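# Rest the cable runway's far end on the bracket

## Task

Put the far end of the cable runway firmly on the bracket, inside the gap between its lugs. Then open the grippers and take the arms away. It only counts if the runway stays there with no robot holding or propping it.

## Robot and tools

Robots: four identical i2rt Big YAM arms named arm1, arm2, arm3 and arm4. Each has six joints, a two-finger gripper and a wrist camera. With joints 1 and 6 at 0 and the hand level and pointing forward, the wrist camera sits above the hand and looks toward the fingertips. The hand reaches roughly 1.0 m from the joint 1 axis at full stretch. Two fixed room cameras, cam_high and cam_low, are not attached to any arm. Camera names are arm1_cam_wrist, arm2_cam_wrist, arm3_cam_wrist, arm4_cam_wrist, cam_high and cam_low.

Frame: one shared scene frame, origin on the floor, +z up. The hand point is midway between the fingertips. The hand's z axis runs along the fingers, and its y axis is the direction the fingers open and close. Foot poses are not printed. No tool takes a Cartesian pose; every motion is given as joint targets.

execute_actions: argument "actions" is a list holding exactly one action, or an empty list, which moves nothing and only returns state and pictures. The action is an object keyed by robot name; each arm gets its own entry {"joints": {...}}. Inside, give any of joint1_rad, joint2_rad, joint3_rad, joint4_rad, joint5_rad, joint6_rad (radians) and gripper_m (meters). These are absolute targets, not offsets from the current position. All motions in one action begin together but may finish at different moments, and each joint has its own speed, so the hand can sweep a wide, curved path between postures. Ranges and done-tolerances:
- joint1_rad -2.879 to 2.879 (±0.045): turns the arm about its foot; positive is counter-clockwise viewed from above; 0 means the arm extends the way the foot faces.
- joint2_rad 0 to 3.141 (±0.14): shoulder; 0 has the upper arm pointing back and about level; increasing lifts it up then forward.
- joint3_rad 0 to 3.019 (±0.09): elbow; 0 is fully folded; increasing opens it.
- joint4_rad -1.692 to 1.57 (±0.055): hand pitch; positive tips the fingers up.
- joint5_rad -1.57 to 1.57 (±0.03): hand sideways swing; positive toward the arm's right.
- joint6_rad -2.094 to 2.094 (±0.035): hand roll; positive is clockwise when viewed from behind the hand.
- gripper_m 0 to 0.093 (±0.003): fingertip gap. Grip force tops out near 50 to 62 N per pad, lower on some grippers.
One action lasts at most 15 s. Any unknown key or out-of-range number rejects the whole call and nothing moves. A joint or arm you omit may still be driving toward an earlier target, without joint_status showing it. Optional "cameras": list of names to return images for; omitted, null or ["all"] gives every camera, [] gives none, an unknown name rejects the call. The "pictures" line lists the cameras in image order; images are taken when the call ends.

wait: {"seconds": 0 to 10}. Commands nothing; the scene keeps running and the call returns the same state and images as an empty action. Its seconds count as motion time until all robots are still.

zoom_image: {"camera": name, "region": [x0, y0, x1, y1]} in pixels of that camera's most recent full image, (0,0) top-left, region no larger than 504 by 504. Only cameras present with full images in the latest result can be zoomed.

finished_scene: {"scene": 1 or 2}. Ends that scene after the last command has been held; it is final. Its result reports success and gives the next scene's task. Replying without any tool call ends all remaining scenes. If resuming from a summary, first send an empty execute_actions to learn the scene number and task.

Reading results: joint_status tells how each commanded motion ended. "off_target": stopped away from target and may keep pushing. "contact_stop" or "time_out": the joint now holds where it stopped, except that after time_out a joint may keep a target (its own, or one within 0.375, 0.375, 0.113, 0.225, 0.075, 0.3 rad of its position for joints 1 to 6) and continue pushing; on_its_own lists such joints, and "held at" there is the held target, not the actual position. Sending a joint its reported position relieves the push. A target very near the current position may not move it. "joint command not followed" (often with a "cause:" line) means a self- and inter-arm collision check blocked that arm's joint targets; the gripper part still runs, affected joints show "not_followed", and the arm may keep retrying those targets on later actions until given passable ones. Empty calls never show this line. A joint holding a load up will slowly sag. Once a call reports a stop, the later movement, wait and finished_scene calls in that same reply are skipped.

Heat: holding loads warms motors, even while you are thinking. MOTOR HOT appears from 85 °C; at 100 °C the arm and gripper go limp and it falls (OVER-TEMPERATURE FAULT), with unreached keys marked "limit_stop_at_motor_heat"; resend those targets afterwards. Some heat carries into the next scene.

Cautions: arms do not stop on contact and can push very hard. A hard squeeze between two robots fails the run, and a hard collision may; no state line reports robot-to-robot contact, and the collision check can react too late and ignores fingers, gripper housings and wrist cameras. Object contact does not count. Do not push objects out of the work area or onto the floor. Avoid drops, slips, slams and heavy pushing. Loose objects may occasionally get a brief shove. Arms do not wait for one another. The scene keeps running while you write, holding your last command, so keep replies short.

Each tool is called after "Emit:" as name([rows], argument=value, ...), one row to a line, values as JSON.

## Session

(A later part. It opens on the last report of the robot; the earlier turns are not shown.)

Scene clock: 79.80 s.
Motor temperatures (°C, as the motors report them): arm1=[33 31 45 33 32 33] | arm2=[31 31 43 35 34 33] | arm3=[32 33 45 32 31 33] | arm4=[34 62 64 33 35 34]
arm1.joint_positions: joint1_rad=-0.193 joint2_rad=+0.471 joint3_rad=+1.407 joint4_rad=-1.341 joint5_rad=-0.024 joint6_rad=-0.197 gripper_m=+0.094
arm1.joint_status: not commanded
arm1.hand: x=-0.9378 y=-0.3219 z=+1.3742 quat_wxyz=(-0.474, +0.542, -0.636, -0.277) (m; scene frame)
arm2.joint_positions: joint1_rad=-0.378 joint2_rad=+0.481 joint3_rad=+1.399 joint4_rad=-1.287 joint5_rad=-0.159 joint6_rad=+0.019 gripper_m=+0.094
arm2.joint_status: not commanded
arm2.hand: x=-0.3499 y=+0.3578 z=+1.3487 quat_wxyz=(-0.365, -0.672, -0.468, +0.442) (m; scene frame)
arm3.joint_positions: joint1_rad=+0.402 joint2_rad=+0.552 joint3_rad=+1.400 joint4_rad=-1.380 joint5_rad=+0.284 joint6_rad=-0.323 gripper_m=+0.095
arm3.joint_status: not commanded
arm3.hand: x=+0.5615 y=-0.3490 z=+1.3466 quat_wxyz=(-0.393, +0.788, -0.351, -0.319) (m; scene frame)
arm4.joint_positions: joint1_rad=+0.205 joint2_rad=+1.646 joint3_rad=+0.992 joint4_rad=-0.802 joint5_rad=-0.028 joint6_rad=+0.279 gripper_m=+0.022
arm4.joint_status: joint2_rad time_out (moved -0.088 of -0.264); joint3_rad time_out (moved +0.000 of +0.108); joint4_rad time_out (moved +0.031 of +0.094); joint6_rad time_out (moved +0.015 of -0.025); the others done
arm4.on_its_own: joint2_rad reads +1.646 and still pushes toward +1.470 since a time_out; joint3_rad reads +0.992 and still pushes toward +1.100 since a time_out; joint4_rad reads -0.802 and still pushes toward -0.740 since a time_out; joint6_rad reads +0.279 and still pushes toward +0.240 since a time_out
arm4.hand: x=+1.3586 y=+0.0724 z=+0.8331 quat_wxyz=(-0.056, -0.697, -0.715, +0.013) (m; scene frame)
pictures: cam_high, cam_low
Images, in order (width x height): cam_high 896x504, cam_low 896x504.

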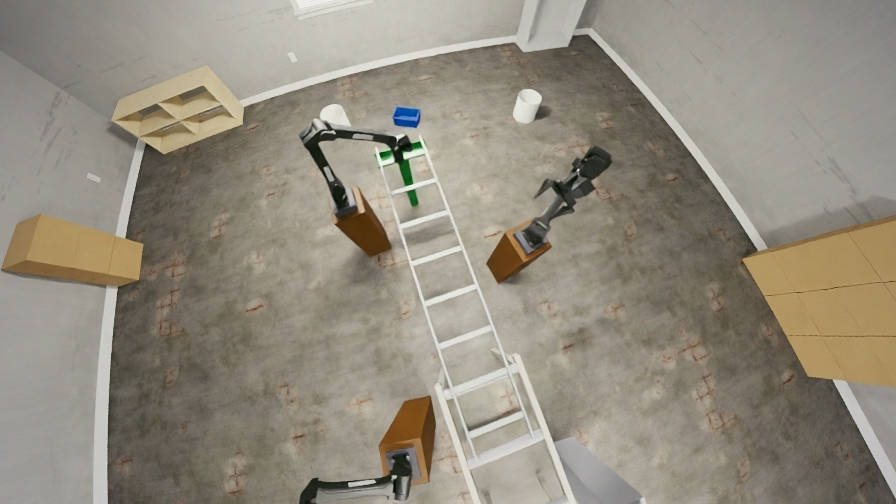

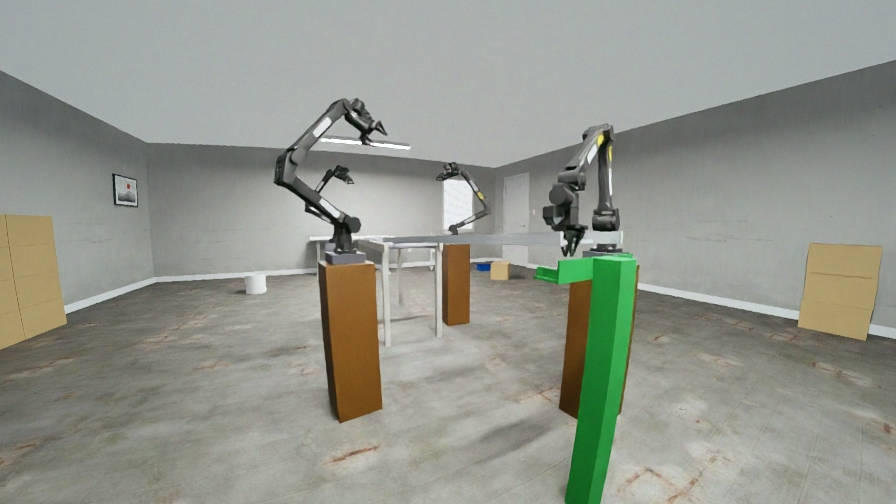

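Emit:
execute_actions([
  {"arm4": {"joints": {"joint1_rad": 0.13, "joint2_rad": 1.63, "joint3_rad": 1.10, "joint4_rad": -0.72, "joint6_rad": 0.24}}},
], cameras=["arm4_cam_wrist", "cam_high", "cam_low"])

Emit:
zoom_image(camera="cam_high", region=[340, 90, 480, 230])

Emit:
zoom_image(camera="cam_low", region=[480, 180, 680, 320])

Scene clock: 91.93 s.
Motor temperatures (°C, as the motors report them): arm1=[33 31 45 33 32 33] | arm2=[31 31 43 35 34 33] | arm3=[32 33 45 32 31 33] | arm4=[34 63 65 34 36 34]
arm1.joint_positions: joint1_rad=-0.193 joint2_rad=+0.471 joint3_rad=+1.407 joint4_rad=-1.341 joint5_rad=-0.024 joint6_rad=-0.197 gripper_m=+0.094
arm1.joint_status: not commanded
arm1.hand: x=-0.9378 y=-0.3219 z=+1.3742 quat_wxyz=(-0.474, +0.542, -0.636, -0.277) (m; scene frame)
arm2.joint_positions: joint1_rad=-0.378 joint2_rad=+0.481 joint3_rad=+1.399 joint4_rad=-1.287 joint5_rad=-0.159 joint6_rad=+0.019 gripper_m=+0.094
arm2.joint_status: not commanded
arm2.hand: x=-0.3499 y=+0.3578 z=+1.3487 quat_wxyz=(-0.365, -0.672, -0.468, +0.442) (m; scene frame)
arm3.joint_positions: joint1_rad=+0.402 joint2_rad=+0.552 joint3_rad=+1.400 joint4_rad=-1.380 joint5_rad=+0.284 joint6_rad=-0.323 gripper_m=+0.095
arm3.joint_status: not commanded
arm3.hand: x=+0.5615 y=-0.3490 z=+1.3466 quat_wxyz=(-0.393, +0.788, -0.351, -0.319) (m; scene frame)
arm4.joint_positions: joint1_rad=+0.181 joint2_rad=+1.772 joint3_rad=+0.992 joint4_rad=-0.730 joint5_rad=-0.020 joint6_rad=+0.258 gripper_m=+0.022
arm4.joint_status: joint1_rad time_out (moved -0.023 of -0.075); joint2_rad time_out (moved +0.126 of -0.016); joint3_rad time_out (moved +0.000 of +0.108); the others done
arm4.on_its_own: joint1_rad reads +0.181 and still pushes toward +0.130 since a time_out; joint2_rad reads +1.772 and still pushes toward +1.630 since a time_out; joint3_rad reads +0.992 and still pushes toward +1.100 since a time_out
arm4.hand: x=+1.3476 y=+0.0679 z=+0.7806 quat_wxyz=(-0.030, -0.699, -0.715, +0.005) (m; scene frame)
pictures: arm4_cam_wrist, cam_high, cam_low
Images, in order (width x height): arm4_cam_wrist 504x504, cam_high 896x504, cam_low 896x504.

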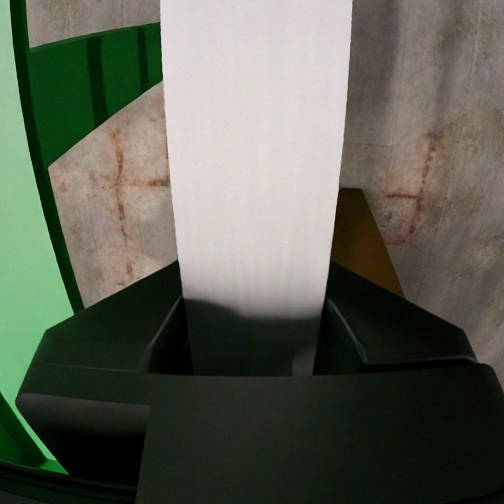

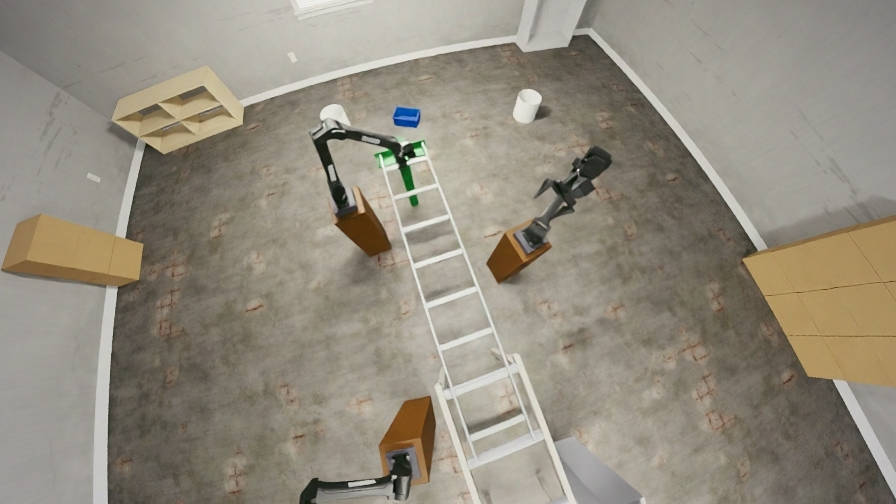

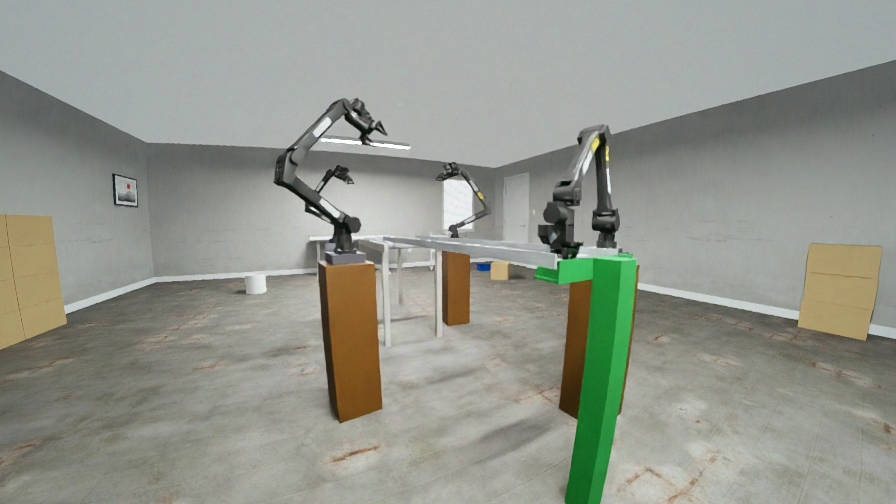

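Region (340, 90, 480, 230) of cam_high's 896x504 image, scaled by 3.600, with more detail than that image has.

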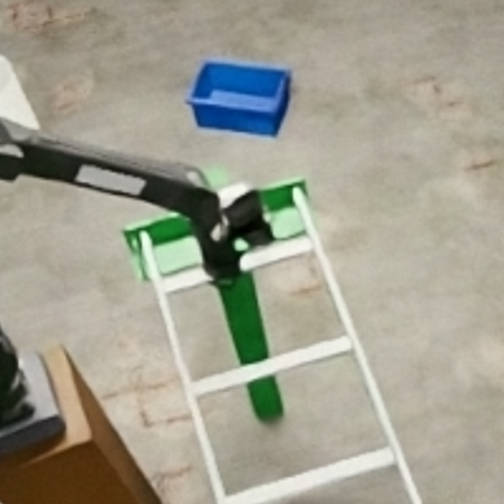

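Region (480, 180, 680, 320) of cam_low's 896x504 image, scaled by 2.520, with more detail than that image has; it fills the top 353 rows of this view, and the rest is white.

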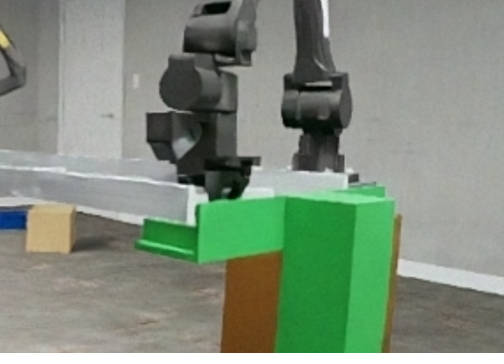

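Emit:
execute_actions([
  {"arm4": {"joints": {"joint1_rad": 0.18, "joint2_rad": 1.70, "joint3_rad": 1.08, "joint4_rad": -0.78}}},
], cameras=["arm4_cam_wrist", "cam_high", "cam_low"])

Emit:
zoom_image(camera="cam_high", region=[340, 90, 480, 230])

Emit:
zoom_image(camera="cam_low", region=[480, 180, 680, 320])

Scene clock: 98.90 s.
Motor temperatures (°C, as the motors report them): arm1=[33 31 45 33 32 33] | arm2=[31 31 43 35 34 33] | arm3=[32 33 45 32 31 33] | arm4=[34 63 65 34 36 34]
arm1.joint_positions: joint1_rad=-0.193 joint2_rad=+0.471 joint3_rad=+1.407 joint4_rad=-1.341 joint5_rad=-0.024 joint6_rad=-0.197 gripper_m=+0.094
arm1.joint_status: not commanded
arm1.hand: x=-0.9378 y=-0.3219 z=+1.3742 quat_wxyz=(-0.474, +0.542, -0.636, -0.277) (m; scene frame)
arm2.joint_positions: joint1_rad=-0.378 joint2_rad=+0.481 joint3_rad=+1.399 joint4_rad=-1.287 joint5_rad=-0.159 joint6_rad=+0.019 gripper_m=+0.094
arm2.joint_status: not commanded
arm2.hand: x=-0.3499 y=+0.3578 z=+1.3487 quat_wxyz=(-0.365, -0.672, -0.468, +0.442) (m; scene frame)
arm3.joint_positions: joint1_rad=+0.402 joint2_rad=+0.552 joint3_rad=+1.400 joint4_rad=-1.380 joint5_rad=+0.284 joint6_rad=-0.323 gripper_m=+0.095
arm3.joint_status: not commanded
arm3.hand: x=+0.5615 y=-0.3490 z=+1.3466 quat_wxyz=(-0.393, +0.788, -0.351, -0.319) (m; scene frame)
arm4.joint_positions: joint1_rad=+0.184 joint2_rad=+1.801 joint3_rad=+0.992 joint4_rad=-0.746 joint5_rad=+0.004 joint6_rad=+0.254 gripper_m=+0.022
arm4.joint_status: all done
arm4.hand: x=+1.3425 y=+0.0756 z=+0.7679 quat_wxyz=(-0.004, -0.697, -0.717, +0.004) (m; scene frame)
pictures: arm4_cam_wrist, cam_high, cam_low
Images, in order (width x height): arm4_cam_wrist 504x504, cam_high 896x504, cam_low 896x504.

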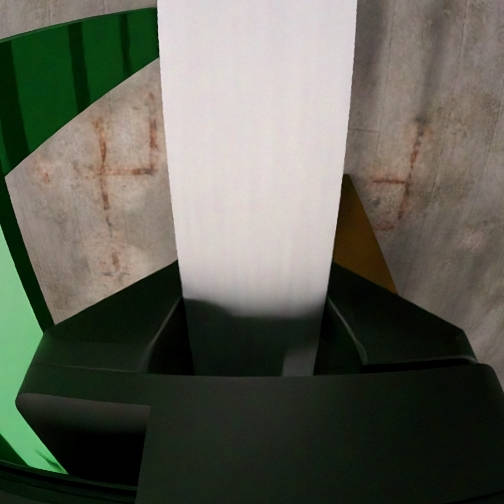

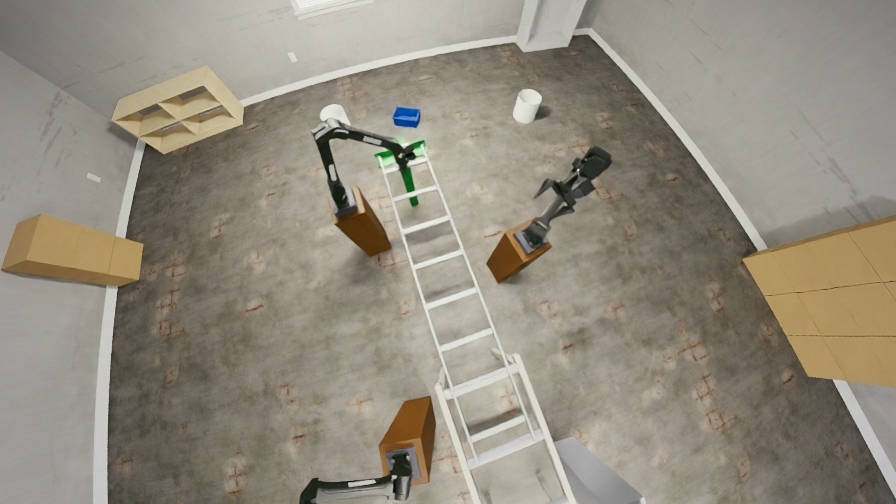

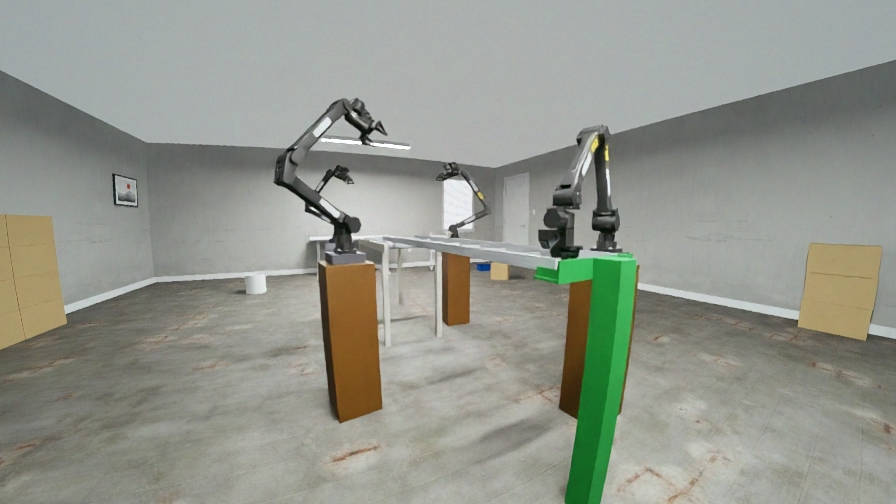

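Region (340, 90, 480, 230) of cam_high's 896x504 image, scaled by 3.600, with more detail than that image has.

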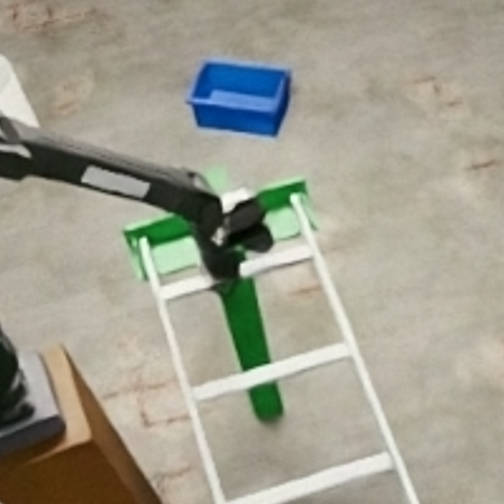

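Region (480, 180, 680, 320) of cam_low's 896x504 image, scaled by 2.520, with more detail than that image has; it fills the top 353 rows of this view, and the rest is white.

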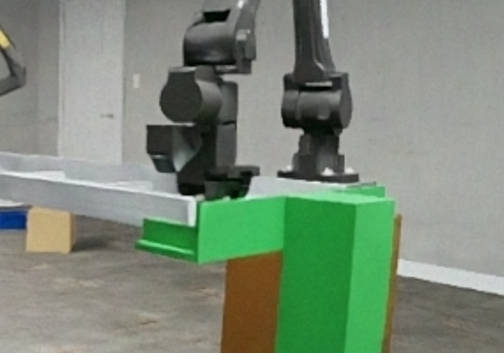

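Emit:
execute_actions([
  {"arm4": {"joints": {"joint1_rad": 0.25, "joint4_rad": -0.72, "joint6_rad": 0.32}}},
], cameras=["arm4_cam_wrist", "cam_high", "cam_low"])

Emit:
zoom_image(camera="cam_high", region=[340, 90, 480, 230])

Emit:
zoom_image(camera="cam_low", region=[480, 180, 680, 320])

Scene clock: 105.87 s.
Motor temperatures (°C, as the motors report them): arm1=[33 31 45 33 32 33] | arm2=[31 31 44 35 34 33] | arm3=[32 33 46 32 31 33] | arm4=[34 62 64 33 35 34]
arm1.joint_positions: joint1_rad=-0.193 joint2_rad=+0.471 joint3_rad=+1.407 joint4_rad=-1.341 joint5_rad=-0.024 joint6_rad=-0.197 gripper_m=+0.094
arm1.joint_status: not commanded
arm1.hand: x=-0.9378 y=-0.3219 z=+1.3742 quat_wxyz=(-0.474, +0.542, -0.636, -0.277) (m; scene frame)
arm2.joint_positions: joint1_rad=-0.378 joint2_rad=+0.481 joint3_rad=+1.399 joint4_rad=-1.287 joint5_rad=-0.159 joint6_rad=+0.019 gripper_m=+0.094
arm2.joint_status: not commanded
arm2.hand: x=-0.3499 y=+0.3578 z=+1.3487 quat_wxyz=(-0.365, -0.672, -0.468, +0.442) (m; scene frame)
arm3.joint_positions: joint1_rad=+0.402 joint2_rad=+0.552 joint3_rad=+1.400 joint4_rad=-1.380 joint5_rad=+0.284 joint6_rad=-0.323 gripper_m=+0.095
arm3.joint_status: not commanded
arm3.hand: x=+0.5615 y=-0.3490 z=+1.3466 quat_wxyz=(-0.393, +0.788, -0.351, -0.319) (m; scene frame)
arm4.joint_positions: joint1_rad=+0.255 joint2_rad=+1.806 joint3_rad=+0.992 joint4_rad=-0.733 joint5_rad=+0.004 joint6_rad=+0.320 gripper_m=+0.022
arm4.joint_status: all done
arm4.hand: x=+1.3729 y=+0.0829 z=+0.7659 quat_wxyz=(-0.008, -0.695, -0.719, +0.005) (m; scene frame)
pictures: arm4_cam_wrist, cam_high, cam_low
Images, in order (width x height): arm4_cam_wrist 504x504, cam_high 896x504, cam_low 896x504.

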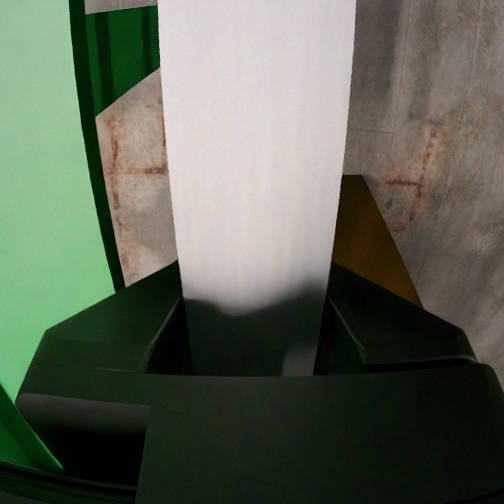

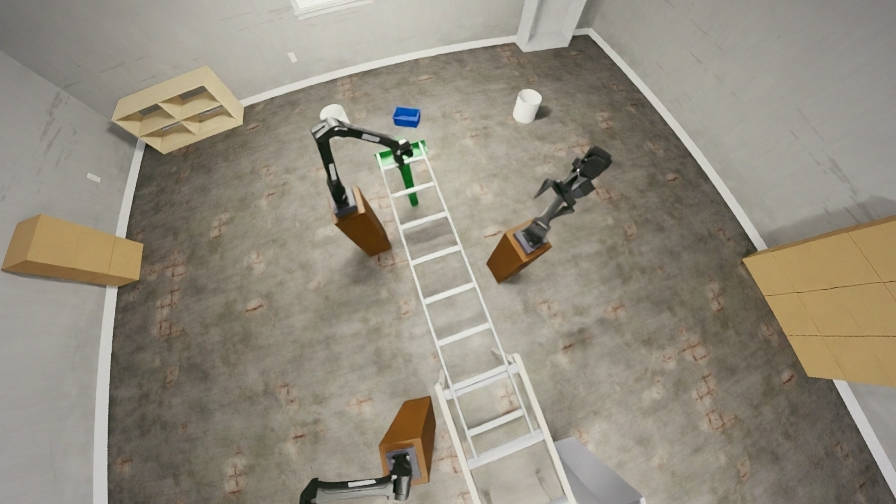

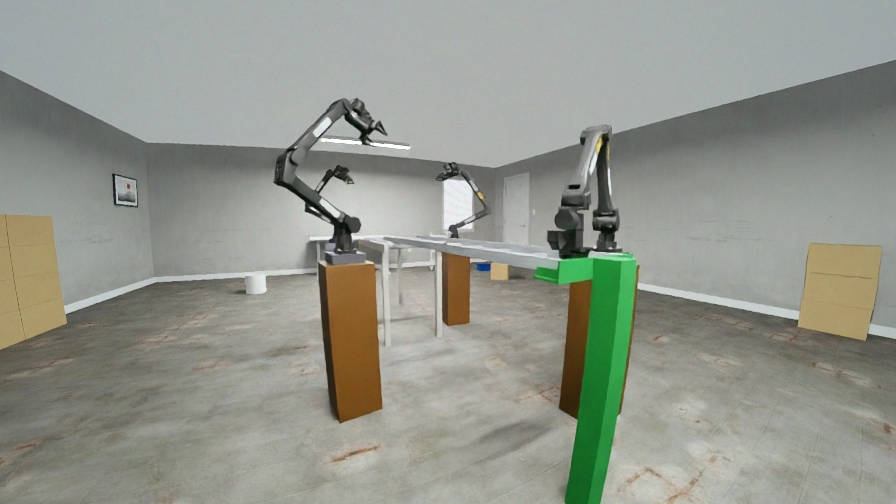

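Region (340, 90, 480, 230) of cam_high's 896x504 image, scaled by 3.600, with more detail than that image has.

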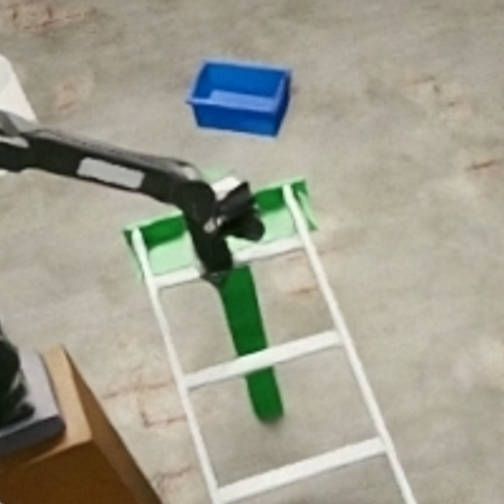

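Region (480, 180, 680, 320) of cam_low's 896x504 image, scaled by 2.520, with more detail than that image has; it fills the top 353 rows of this view, and the rest is white.

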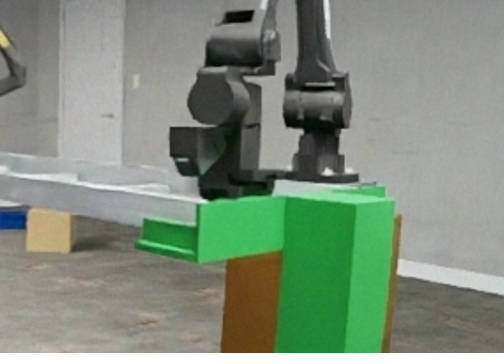

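Emit:
execute_actions([
  {"arm4": {"joints": {"joint2_rad": 1.81, "joint3_rad": 0.992}}},
], cameras=[])

Emit:
execute_actions([
  {"arm4": {"joints": {"gripper_m": 0.04}}},
], cameras=[])

Emit:
execute_actions([
  {"arm4": {"joints": {"joint2_rad": 1.55}}},
], cameras=[])

Emit:
execute_actions([
  {"arm4": {"joints": {"joint2_rad": 1.1, "joint3_rad": 1.1, "joint4_rad": -1.3}}},
], cameras=["cam_high", "cam_low"])

Emit:
zoom_image(camera="cam_high", region=[340, 90, 480, 230])

Emit:
zoom_image(camera="cam_low", region=[480, 180, 680, 320])

Scene clock: 115.27 s.
Motor temperatures (°C, as the motors report them): arm1=[33 31 45 33 32 33] | arm2=[31 31 44 35 34 33] | arm3=[32 33 46 32 31 33] | arm4=[34 61 62 33 35 34]
arm1.joint_positions: joint1_rad=-0.193 joint2_rad=+0.471 joint3_rad=+1.407 joint4_rad=-1.341 joint5_rad=-0.024 joint6_rad=-0.197 gripper_m=+0.094
arm1.joint_status: not commanded
arm1.hand: x=-0.9378 y=-0.3219 z=+1.3742 quat_wxyz=(-0.474, +0.542, -0.636, -0.277) (m; scene frame)
arm2.joint_positions: joint1_rad=-0.378 joint2_rad=+0.481 joint3_rad=+1.399 joint4_rad=-1.287 joint5_rad=-0.159 joint6_rad=+0.019 gripper_m=+0.094
arm2.joint_status: not commanded
arm2.hand: x=-0.3499 y=+0.3578 z=+1.3487 quat_wxyz=(-0.365, -0.672, -0.468, +0.442) (m; scene frame)
arm3.joint_positions: joint1_rad=+0.402 joint2_rad=+0.552 joint3_rad=+1.400 joint4_rad=-1.380 joint5_rad=+0.284 joint6_rad=-0.323 gripper_m=+0.095
arm3.joint_status: not commanded
arm3.hand: x=+0.5615 y=-0.3490 z=+1.3466 quat_wxyz=(-0.393, +0.788, -0.351, -0.319) (m; scene frame)
arm4.joint_positions: joint1_rad=+0.255 joint2_rad=+1.828 joint3_rad=+0.985 joint4_rad=-0.718 joint5_rad=+0.004 joint6_rad=+0.320 gripper_m=+0.022
arm4.joint_status: all done
arm4.hand: x=+1.3715 y=+0.0869 z=+0.7549 quat_wxyz=(-0.002, -0.695, -0.719, +0.002) (m; scene frame)
pictures: none
No camera images: the call's "cameras" was empty. Leave "cameras" out to get every camera's image.

Scene clock: 116.17 s.
Motor temperatures (°C, as the motors report them): arm1=[33 31 45 33 32 33] | arm2=[31 31 44 35 34 33] | arm3=[32 33 46 32 31 33] | arm4=[34 61 62 33 35 34]
arm1.joint_positions: joint1_rad=-0.193 joint2_rad=+0.471 joint3_rad=+1.407 joint4_rad=-1.341 joint5_rad=-0.024 joint6_rad=-0.197 gripper_m=+0.094
arm1.joint_status: not commanded
arm1.hand: x=-0.9378 y=-0.3219 z=+1.3742 quat_wxyz=(-0.474, +0.542, -0.636, -0.277) (m; scene frame)
arm2.joint_positions: joint1_rad=-0.378 joint2_rad=+0.481 joint3_rad=+1.399 joint4_rad=-1.287 joint5_rad=-0.159 joint6_rad=+0.019 gripper_m=+0.094
arm2.joint_status: not commanded
arm2.hand: x=-0.3499 y=+0.3578 z=+1.3487 quat_wxyz=(-0.365, -0.672, -0.468, +0.442) (m; scene frame)
arm3.joint_positions: joint1_rad=+0.402 joint2_rad=+0.552 joint3_rad=+1.400 joint4_rad=-1.380 joint5_rad=+0.284 joint6_rad=-0.323 gripper_m=+0.095
arm3.joint_status: not commanded
arm3.hand: x=+0.5615 y=-0.3490 z=+1.3466 quat_wxyz=(-0.393, +0.788, -0.351, -0.319) (m; scene frame)
arm4.joint_positions: joint1_rad=+0.254 joint2_rad=+1.828 joint3_rad=+0.985 joint4_rad=-0.718 joint5_rad=+0.002 joint6_rad=+0.320 gripper_m=+0.040
arm4.joint_status: all done
arm4.hand: x=+1.3716 y=+0.0870 z=+0.7549 quat_wxyz=(-0.002, -0.695, -0.719, +0.001) (m; scene frame)
pictures: none
No camera images: the call's "cameras" was empty. Leave "cameras" out to get every camera's image.

Scene clock: 117.20 s.
Motor temperatures (°C, as the motors report them): arm1=[33 31 45 33 32 33] | arm2=[31 31 44 35 34 33] | arm3=[32 33 46 32 31 33] | arm4=[34 60 61 33 35 34]
arm1.joint_positions: joint1_rad=-0.193 joint2_rad=+0.471 joint3_rad=+1.407 joint4_rad=-1.341 joint5_rad=-0.024 joint6_rad=-0.197 gripper_m=+0.094
arm1.joint_status: not commanded
arm1.hand: x=-0.9378 y=-0.3219 z=+1.3742 quat_wxyz=(-0.474, +0.542, -0.636, -0.277) (m; scene frame)
arm2.joint_positions: joint1_rad=-0.378 joint2_rad=+0.481 joint3_rad=+1.399 joint4_rad=-1.287 joint5_rad=-0.159 joint6_rad=+0.019 gripper_m=+0.094
arm2.joint_status: not commanded
arm2.hand: x=-0.3499 y=+0.3578 z=+1.3487 quat_wxyz=(-0.365, -0.672, -0.468, +0.442) (m; scene frame)
arm3.joint_positions: joint1_rad=+0.402 joint2_rad=+0.552 joint3_rad=+1.400 joint4_rad=-1.380 joint5_rad=+0.284 joint6_rad=-0.323 gripper_m=+0.095
arm3.joint_status: not commanded
arm3.hand: x=+0.5615 y=-0.3490 z=+1.3466 quat_wxyz=(-0.393, +0.788, -0.351, -0.319) (m; scene frame)
arm4.joint_positions: joint1_rad=+0.254 joint2_rad=+1.539 joint3_rad=+0.984 joint4_rad=-0.718 joint5_rad=+0.002 joint6_rad=+0.320 gripper_m=+0.040
arm4.joint_status: all done
arm4.hand: x=+1.3833 y=+0.0545 z=+0.8812 quat_wxyz=(-0.132, -0.688, -0.711, +0.063) (m; scene frame)
pictures: none
No camera images: the call's "cameras" was empty. Leave "cameras" out to get every camera's image.

Scene clock: 118.53 s.
Motor temperatures (°C, as the motors report them): arm1=[33 31 45 33 32 33] | arm2=[31 31 44 35 34 33] | arm3=[32 33 46 32 31 33] | arm4=[34 60 61 33 35 34]
arm1.joint_positions: joint1_rad=-0.193 joint2_rad=+0.471 joint3_rad=+1.407 joint4_rad=-1.341 joint5_rad=-0.024 joint6_rad=-0.197 gripper_m=+0.094
arm1.joint_status: not commanded
arm1.hand: x=-0.9378 y=-0.3219 z=+1.3742 quat_wxyz=(-0.474, +0.542, -0.636, -0.277) (m; scene frame)
arm2.joint_positions: joint1_rad=-0.378 joint2_rad=+0.481 joint3_rad=+1.399 joint4_rad=-1.287 joint5_rad=-0.159 joint6_rad=+0.019 gripper_m=+0.094
arm2.joint_status: not commanded
arm2.hand: x=-0.3499 y=+0.3578 z=+1.3487 quat_wxyz=(-0.365, -0.672, -0.468, +0.442) (m; scene frame)
arm3.joint_positions: joint1_rad=+0.402 joint2_rad=+0.552 joint3_rad=+1.400 joint4_rad=-1.380 joint5_rad=+0.284 joint6_rad=-0.323 gripper_m=+0.095
arm3.joint_status: not commanded
arm3.hand: x=+0.5615 y=-0.3490 z=+1.3466 quat_wxyz=(-0.393, +0.788, -0.351, -0.319) (m; scene frame)
arm4.joint_positions: joint1_rad=+0.254 joint2_rad=+1.089 joint3_rad=+1.062 joint4_rad=-1.283 joint5_rad=+0.002 joint6_rad=+0.320 gripper_m=+0.040
arm4.joint_status: all done
arm4.hand: x=+1.3408 y=+0.1687 z=+1.0564 quat_wxyz=(-0.115, -0.690, -0.713, +0.055) (m; scene frame)
pictures: cam_high, cam_low
Images, in order (width x height): cam_high 896x504, cam_low 896x504.

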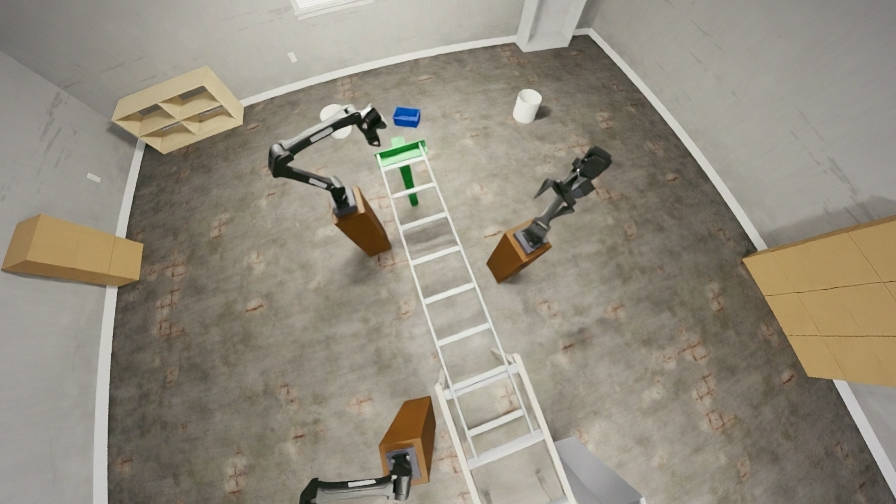

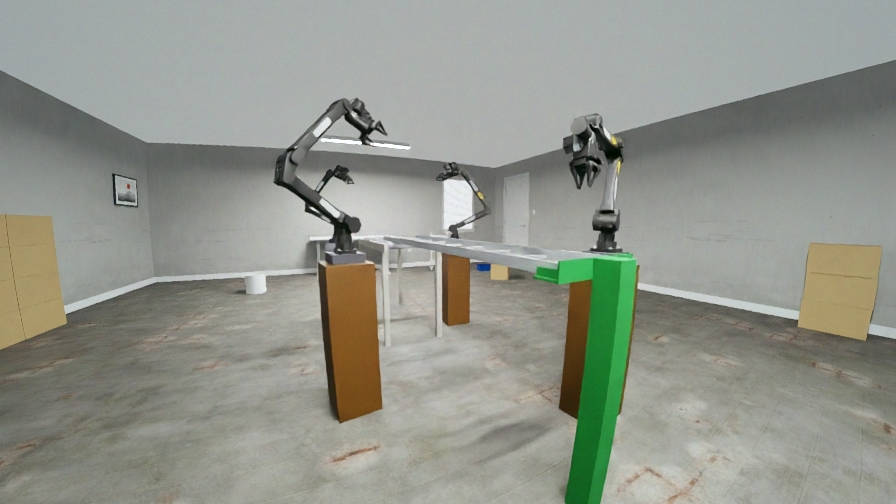

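Region (340, 90, 480, 230) of cam_high's 896x504 image, scaled by 3.600, with more detail than that image has.

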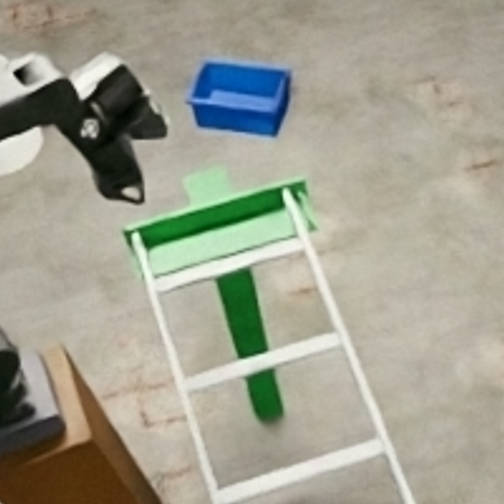

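Region (480, 180, 680, 320) of cam_low's 896x504 image, scaled by 2.520, with more detail than that image has; it fills the top 353 rows of this view, and the rest is white.

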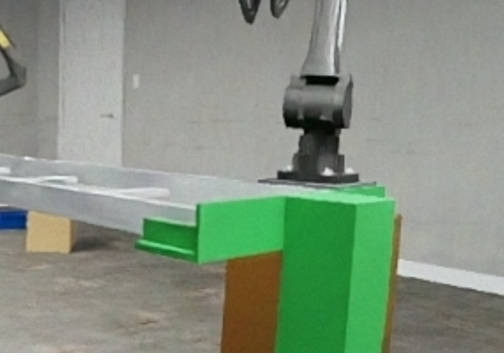

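Emit:
finished_scene(scene=2)

The scene is finished: the task was done.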